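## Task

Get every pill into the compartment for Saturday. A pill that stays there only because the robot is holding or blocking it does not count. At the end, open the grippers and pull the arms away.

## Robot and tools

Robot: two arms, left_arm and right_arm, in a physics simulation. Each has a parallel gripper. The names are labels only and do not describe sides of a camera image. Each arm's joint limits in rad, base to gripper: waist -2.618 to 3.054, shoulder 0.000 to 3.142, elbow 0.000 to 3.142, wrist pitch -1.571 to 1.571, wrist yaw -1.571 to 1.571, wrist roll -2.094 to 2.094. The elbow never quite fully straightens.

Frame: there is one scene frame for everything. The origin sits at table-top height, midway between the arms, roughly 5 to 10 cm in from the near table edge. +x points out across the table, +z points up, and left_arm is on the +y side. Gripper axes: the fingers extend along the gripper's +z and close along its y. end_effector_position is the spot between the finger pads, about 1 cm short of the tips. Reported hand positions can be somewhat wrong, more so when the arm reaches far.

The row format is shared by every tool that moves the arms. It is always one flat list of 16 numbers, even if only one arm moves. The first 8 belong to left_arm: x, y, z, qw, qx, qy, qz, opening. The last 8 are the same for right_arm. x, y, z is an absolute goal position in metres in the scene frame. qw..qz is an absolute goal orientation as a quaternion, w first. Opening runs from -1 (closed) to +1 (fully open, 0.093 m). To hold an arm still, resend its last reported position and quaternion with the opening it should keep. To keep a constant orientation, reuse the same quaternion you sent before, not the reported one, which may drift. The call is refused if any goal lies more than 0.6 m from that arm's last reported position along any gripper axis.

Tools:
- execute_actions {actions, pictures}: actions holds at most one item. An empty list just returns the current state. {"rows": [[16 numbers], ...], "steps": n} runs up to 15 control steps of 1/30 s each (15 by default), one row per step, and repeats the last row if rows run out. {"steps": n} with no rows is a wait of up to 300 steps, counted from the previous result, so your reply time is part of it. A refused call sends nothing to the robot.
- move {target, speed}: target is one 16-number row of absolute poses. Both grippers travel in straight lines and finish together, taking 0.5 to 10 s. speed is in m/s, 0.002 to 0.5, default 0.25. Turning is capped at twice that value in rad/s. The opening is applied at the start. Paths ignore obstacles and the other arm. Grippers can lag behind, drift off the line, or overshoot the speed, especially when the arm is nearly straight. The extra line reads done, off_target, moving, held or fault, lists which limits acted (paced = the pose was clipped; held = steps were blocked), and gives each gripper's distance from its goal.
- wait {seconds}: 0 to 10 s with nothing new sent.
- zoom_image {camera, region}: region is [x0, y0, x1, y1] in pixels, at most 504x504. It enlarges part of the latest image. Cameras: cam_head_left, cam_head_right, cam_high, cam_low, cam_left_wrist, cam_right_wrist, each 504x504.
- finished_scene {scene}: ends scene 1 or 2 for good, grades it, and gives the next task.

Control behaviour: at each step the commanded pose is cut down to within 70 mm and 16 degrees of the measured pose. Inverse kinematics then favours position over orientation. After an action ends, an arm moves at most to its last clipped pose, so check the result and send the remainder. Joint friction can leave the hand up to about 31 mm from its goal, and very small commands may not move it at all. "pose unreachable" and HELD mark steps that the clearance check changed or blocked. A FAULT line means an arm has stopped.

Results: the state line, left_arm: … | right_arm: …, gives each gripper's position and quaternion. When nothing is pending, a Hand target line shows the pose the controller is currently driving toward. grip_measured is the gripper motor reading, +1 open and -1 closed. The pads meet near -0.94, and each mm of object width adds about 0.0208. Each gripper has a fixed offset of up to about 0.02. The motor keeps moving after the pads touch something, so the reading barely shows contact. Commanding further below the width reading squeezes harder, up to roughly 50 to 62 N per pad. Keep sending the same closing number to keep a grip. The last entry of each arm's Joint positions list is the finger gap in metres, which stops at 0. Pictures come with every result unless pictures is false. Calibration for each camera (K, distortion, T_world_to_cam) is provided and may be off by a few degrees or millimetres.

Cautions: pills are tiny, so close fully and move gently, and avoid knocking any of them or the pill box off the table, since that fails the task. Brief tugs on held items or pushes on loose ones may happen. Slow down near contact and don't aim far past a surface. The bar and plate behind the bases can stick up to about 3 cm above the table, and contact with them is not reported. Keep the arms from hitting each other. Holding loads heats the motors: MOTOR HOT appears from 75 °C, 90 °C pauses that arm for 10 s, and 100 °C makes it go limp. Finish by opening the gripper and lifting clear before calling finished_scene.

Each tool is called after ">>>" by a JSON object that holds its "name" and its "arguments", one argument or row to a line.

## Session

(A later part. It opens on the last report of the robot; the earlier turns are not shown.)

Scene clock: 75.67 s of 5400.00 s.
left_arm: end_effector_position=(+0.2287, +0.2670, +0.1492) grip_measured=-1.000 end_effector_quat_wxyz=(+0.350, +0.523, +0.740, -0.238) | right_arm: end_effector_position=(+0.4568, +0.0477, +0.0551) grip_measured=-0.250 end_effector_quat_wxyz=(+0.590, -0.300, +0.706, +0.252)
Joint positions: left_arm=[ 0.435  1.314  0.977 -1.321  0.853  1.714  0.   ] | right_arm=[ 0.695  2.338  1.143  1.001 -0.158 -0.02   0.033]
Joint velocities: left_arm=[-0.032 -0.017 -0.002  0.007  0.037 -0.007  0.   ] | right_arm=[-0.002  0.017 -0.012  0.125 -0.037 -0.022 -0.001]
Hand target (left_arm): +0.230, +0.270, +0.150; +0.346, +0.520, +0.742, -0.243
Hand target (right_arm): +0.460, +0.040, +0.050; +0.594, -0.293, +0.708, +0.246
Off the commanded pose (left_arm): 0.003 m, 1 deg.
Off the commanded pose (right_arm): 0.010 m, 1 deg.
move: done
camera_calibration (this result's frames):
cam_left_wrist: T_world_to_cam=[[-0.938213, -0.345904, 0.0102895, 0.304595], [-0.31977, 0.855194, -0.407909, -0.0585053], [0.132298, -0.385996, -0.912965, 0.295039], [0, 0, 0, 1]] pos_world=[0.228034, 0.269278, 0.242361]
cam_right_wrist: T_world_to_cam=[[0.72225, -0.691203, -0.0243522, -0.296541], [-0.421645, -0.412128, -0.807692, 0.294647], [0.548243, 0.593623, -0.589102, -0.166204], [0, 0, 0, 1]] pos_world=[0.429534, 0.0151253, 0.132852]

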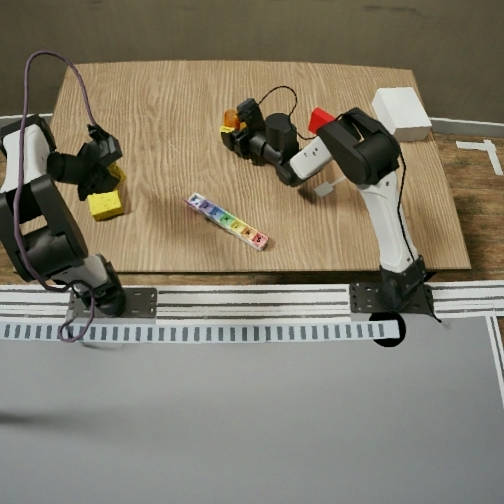

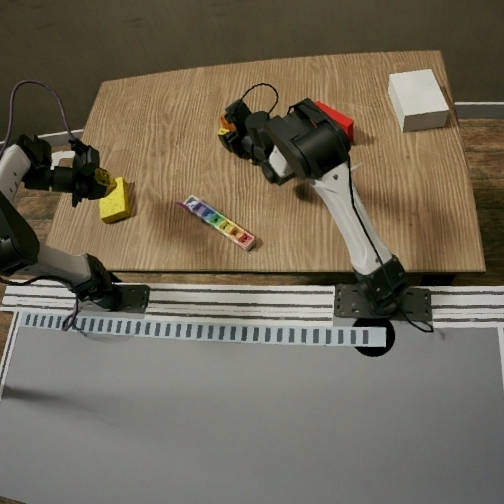

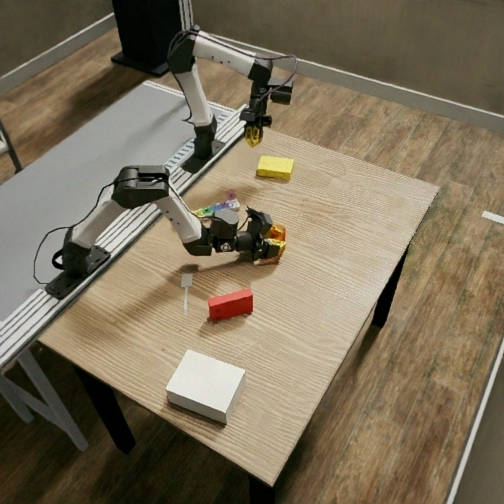

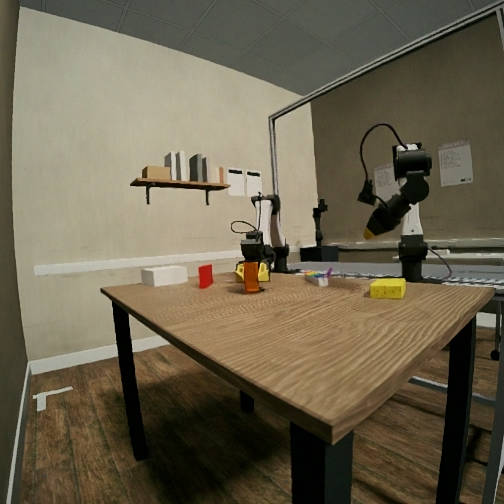

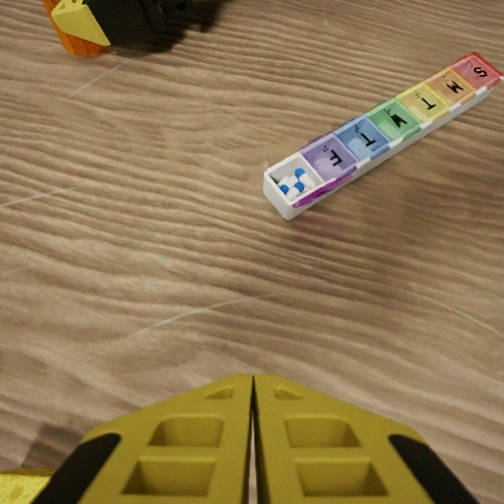

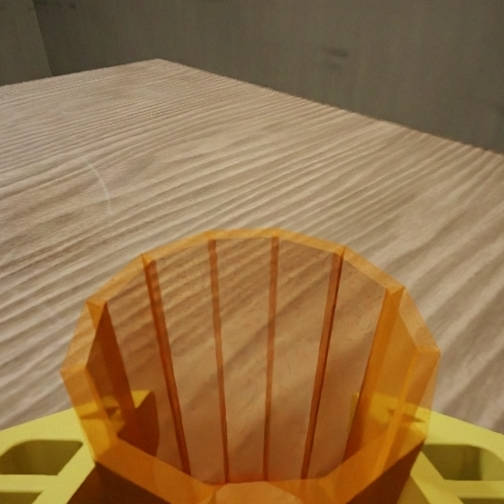

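>>> {"name": "move", "arguments": {
  "target": [0.23,0.27,0.15,0.346,0.52,0.742,-0.243,-1,0.46,0.044,0.041,0.594,-0.293,0.708,0.246,-0.27],
  "speed": 0.02
}}

>>> {"name": "move", "arguments": {
  "target": [0.23,0.27,0.15,0.346,0.52,0.742,-0.243,-1,0.46,0.044,0.043,0.594,-0.293,0.708,0.246,1]
}}

>>> {"name": "move", "arguments": {
  "target": [0.23,0.27,0.15,0.346,0.52,0.742,-0.243,-1,0.37,-0.05,0.09,0.594,-0.293,0.708,0.246,1]
}}

>>> {"name": "finished_scene", "arguments": {
  "scene": 1
}}

Scene clock: 78.53 s of 5400.00 s.
left_arm: end_effector_position=(+0.2287, +0.2670, +0.1492) grip_measured=-1.000 end_effector_quat_wxyz=(+0.350, +0.523, +0.740, -0.238) | right_arm: end_effector_position=(+0.4574, +0.0467, +0.0465) grip_measured=-0.250 end_effector_quat_wxyz=(+0.593, -0.298, +0.706, +0.250)
Joint positions: left_arm=[ 0.435  1.314  0.977 -1.321  0.853  1.714  0.   ] | right_arm=[ 0.695  2.367  1.143  1.034 -0.151 -0.02   0.033]
Joint velocities: left_arm=[-0.002  0.017 -0.012 -0.007 -0.022 -0.066  0.   ] | right_arm=[ 0.007  0.002 -0.002  0.037  0.037 -0.007 -0.001]
Hand target (left_arm): +0.230, +0.270, +0.150; +0.346, +0.520, +0.742, -0.243
Hand target (right_arm): +0.460, +0.044, +0.041; +0.594, -0.293, +0.708, +0.246
Off the commanded pose (left_arm): 0.003 m, 1 deg.
Off the commanded pose (right_arm): 0.007 m, 1 deg.
move: done
camera_calibration (this result's frames):
cam_left_wrist: T_world_to_cam=[[-0.938213, -0.345904, 0.0102895, 0.304595], [-0.31977, 0.855194, -0.407909, -0.0585053], [0.132298, -0.385996, -0.912965, 0.295039], [0, 0, 0, 1]] pos_world=[0.228034, 0.269278, 0.242361]
cam_right_wrist: T_world_to_cam=[[0.71767, -0.696018, -0.0225549, -0.295688], [-0.421324, -0.408187, -0.809858, 0.287268], [0.554469, 0.590714, -0.586192, -0.173888], [0, 0, 0, 1]] pos_world=[0.429654, 0.0141732, 0.124045]

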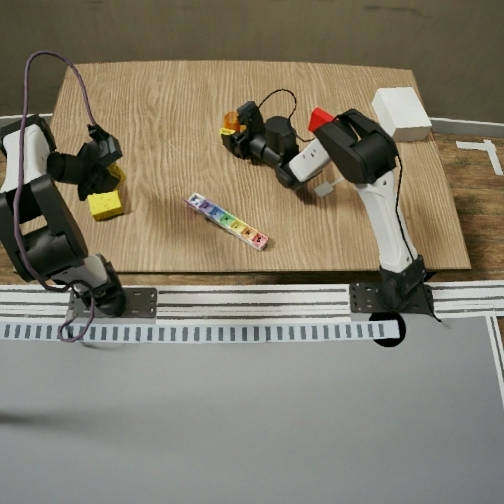

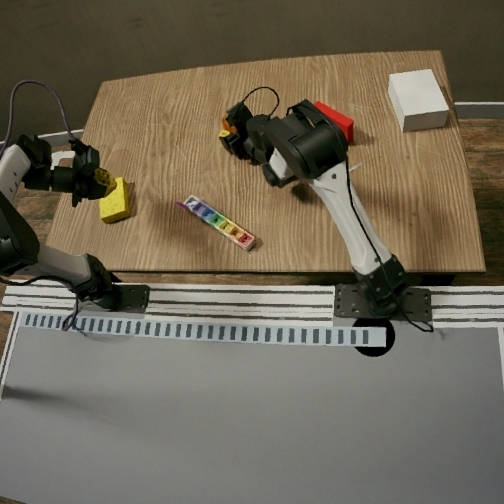

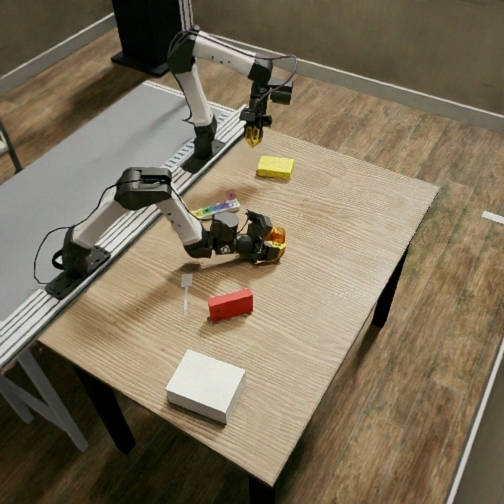

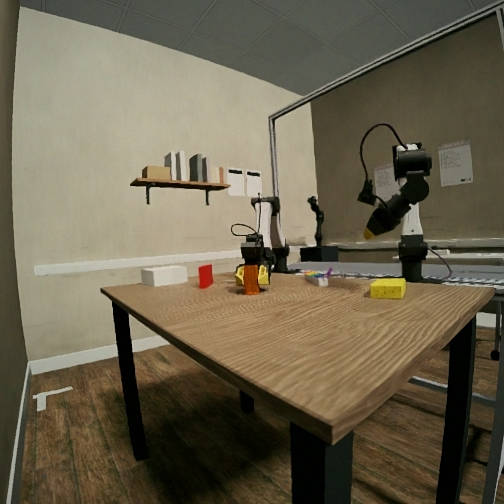

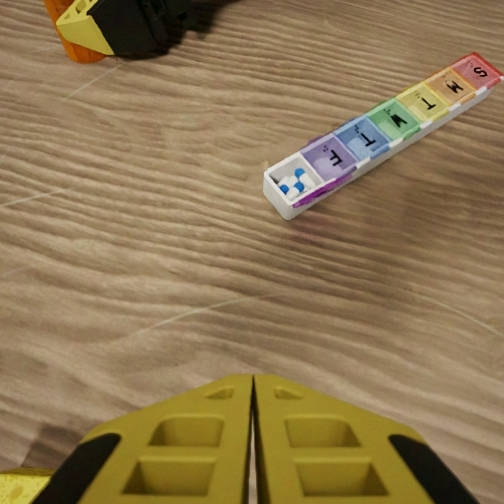

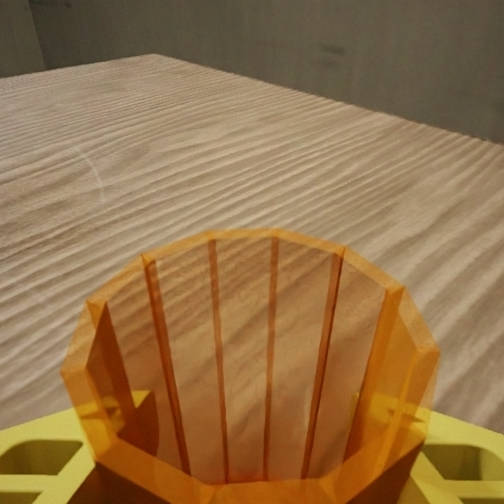

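Scene clock: 79.23 s of 5400.00 s.
left_arm: end_effector_position=(+0.2287, +0.2670, +0.1492) grip_measured=-1.000 end_effector_quat_wxyz=(+0.350, +0.523, +0.740, -0.238) | right_arm: end_effector_position=(+0.4576, +0.0465, +0.0465) grip_measured=+0.988 end_effector_quat_wxyz=(+0.593, -0.297, +0.706, +0.249)
Joint positions: left_arm=[ 0.435  1.314  0.977 -1.321  0.853  1.714  0.   ] | right_arm=[ 0.695  2.367  1.143  1.034 -0.149 -0.02   0.093]
Joint velocities: left_arm=[-0.012 -0.007 -0.017 -0.051 -0.007 -0.051  0.   ] | right_arm=[ 0.002  0.002  0.007 -0.081 -0.051 -0.095 -0.   ]
Hand target (left_arm): +0.230, +0.270, +0.150; +0.346, +0.520, +0.742, -0.243
Hand target (right_arm): +0.460, +0.044, +0.043; +0.594, -0.293, +0.708, +0.246
Off the commanded pose (left_arm): 0.003 m, 1 deg.
Off the commanded pose (right_arm): 0.005 m, 1 deg.
move: done
camera_calibration (this result's frames):
cam_left_wrist: T_world_to_cam=[[-0.938213, -0.345904, 0.0102895, 0.304595], [-0.31977, 0.855194, -0.407909, -0.0585053], [0.132298, -0.385996, -0.912965, 0.295039], [0, 0, 0, 1]] pos_world=[0.228034, 0.269278, 0.242361]
cam_right_wrist: T_world_to_cam=[[0.716627, -0.6971, -0.0222912, -0.295429], [-0.4218, -0.407719, -0.809845, 0.287463], [0.555455, 0.58976, -0.58622, -0.174292], [0, 0, 0, 1]] pos_world=[0.429776, 0.0140509, 0.124042]

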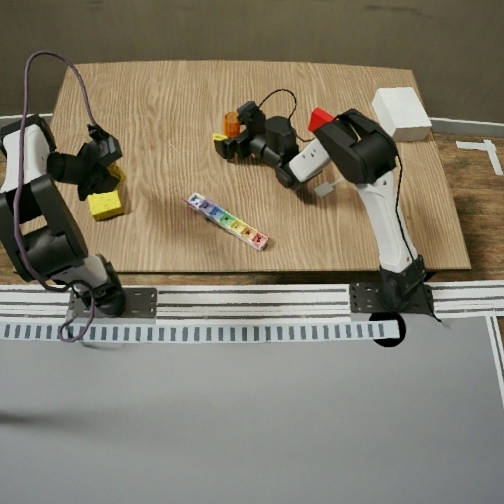

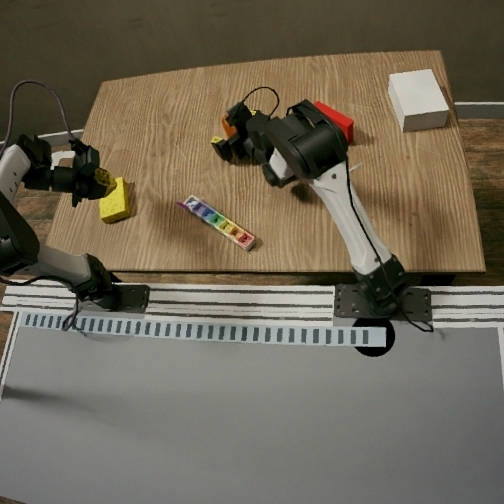

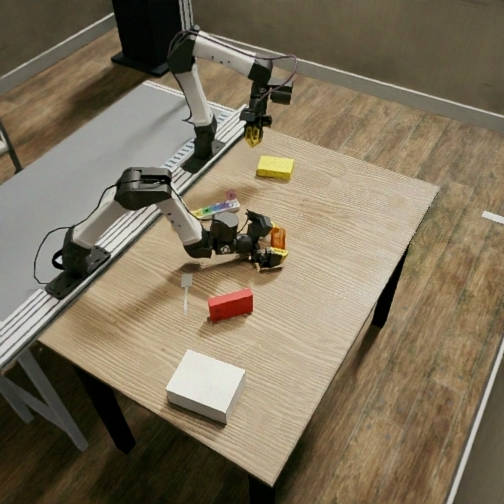

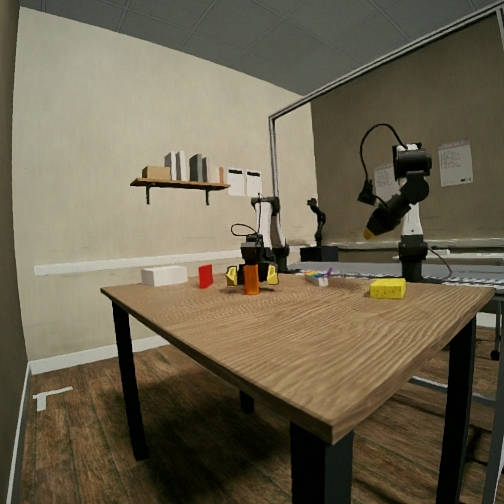

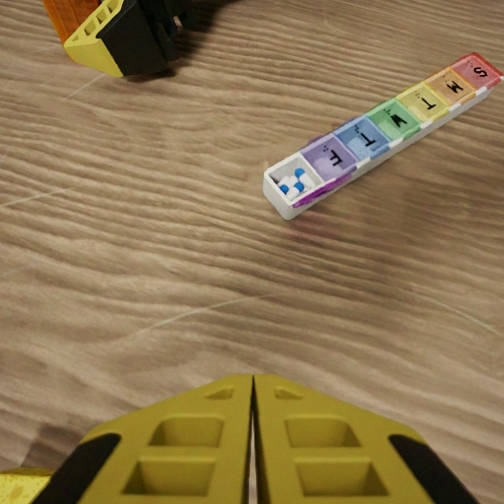

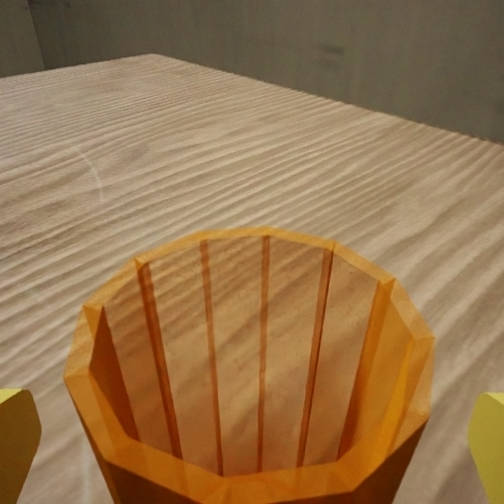

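Scene clock: 80.23 s of 5400.00 s.
left_arm: end_effector_position=(+0.2287, +0.2670, +0.1492) grip_measured=-1.000 end_effector_quat_wxyz=(+0.350, +0.523, +0.740, -0.238) | right_arm: end_effector_position=(+0.3743, -0.0472, +0.0835) grip_measured=+0.988 end_effector_quat_wxyz=(+0.589, -0.291, +0.713, +0.246)
Joint positions: left_arm=[ 0.435  1.314  0.977 -1.321  0.853  1.714  0.   ] | right_arm=[ 0.619  1.956  0.587  1.164 -0.21  -0.026  0.093]
Joint velocities: left_arm=[ 0.007 -0.007 -0.017  0.022 -0.007  0.066  0.   ] | right_arm=[-0.007 -0.027 -0.002  0.037 -0.007  0.037  0.   ]
Hand target (left_arm): +0.230, +0.270, +0.150; +0.346, +0.520, +0.742, -0.243
Hand target (right_arm): +0.371, -0.051, +0.088; +0.594, -0.293, +0.708, +0.246
Off the commanded pose (left_arm): 0.003 m, 1 deg.
Off the commanded pose (right_arm): 0.008 m, 1 deg.
move: done
camera_calibration (this result's frames):
cam_left_wrist: T_world_to_cam=[[-0.938213, -0.345904, 0.0102895, 0.304595], [-0.31977, 0.855194, -0.407909, -0.0585053], [0.132298, -0.385996, -0.912965, 0.295039], [0, 0, 0, 1]] pos_world=[0.228034, 0.269278, 0.242361]
cam_right_wrist: T_world_to_cam=[[0.705568, -0.707982, -0.0305667, -0.295893], [-0.439901, -0.403769, -0.802158, 0.25042], [0.555572, 0.579424, -0.596328, -0.0506642], [0, 0, 0, 1]] pos_world=[0.34708, -0.0790188, 0.16162]

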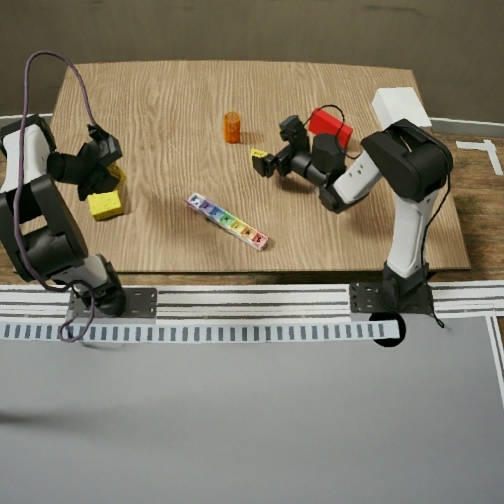

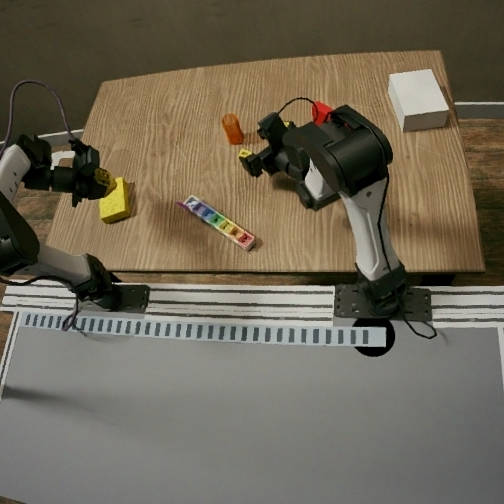

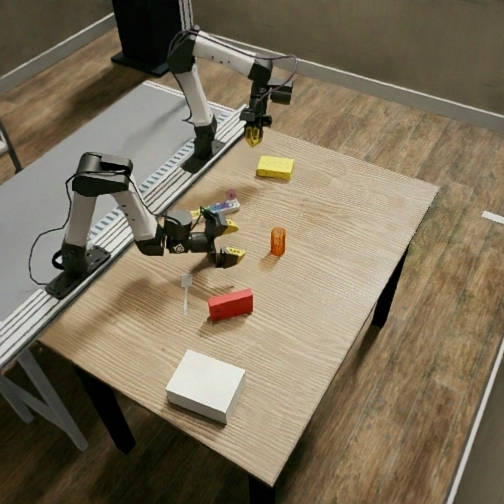

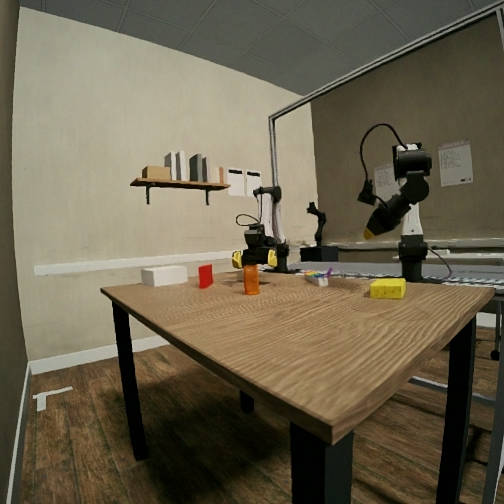

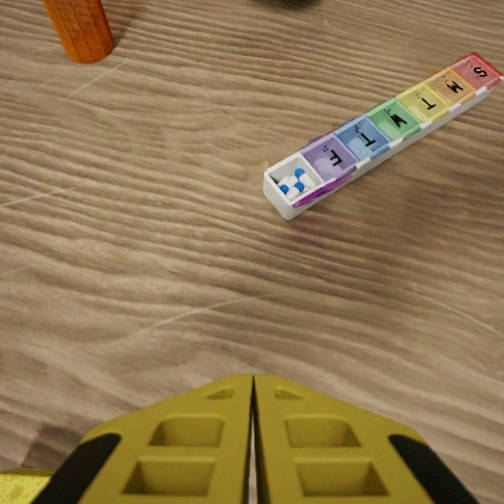

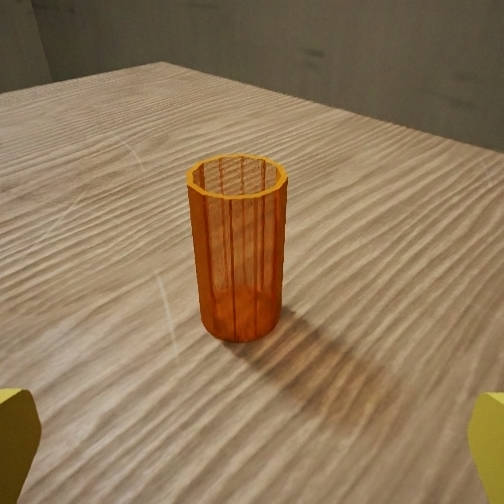

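The scene is finished: the task was done.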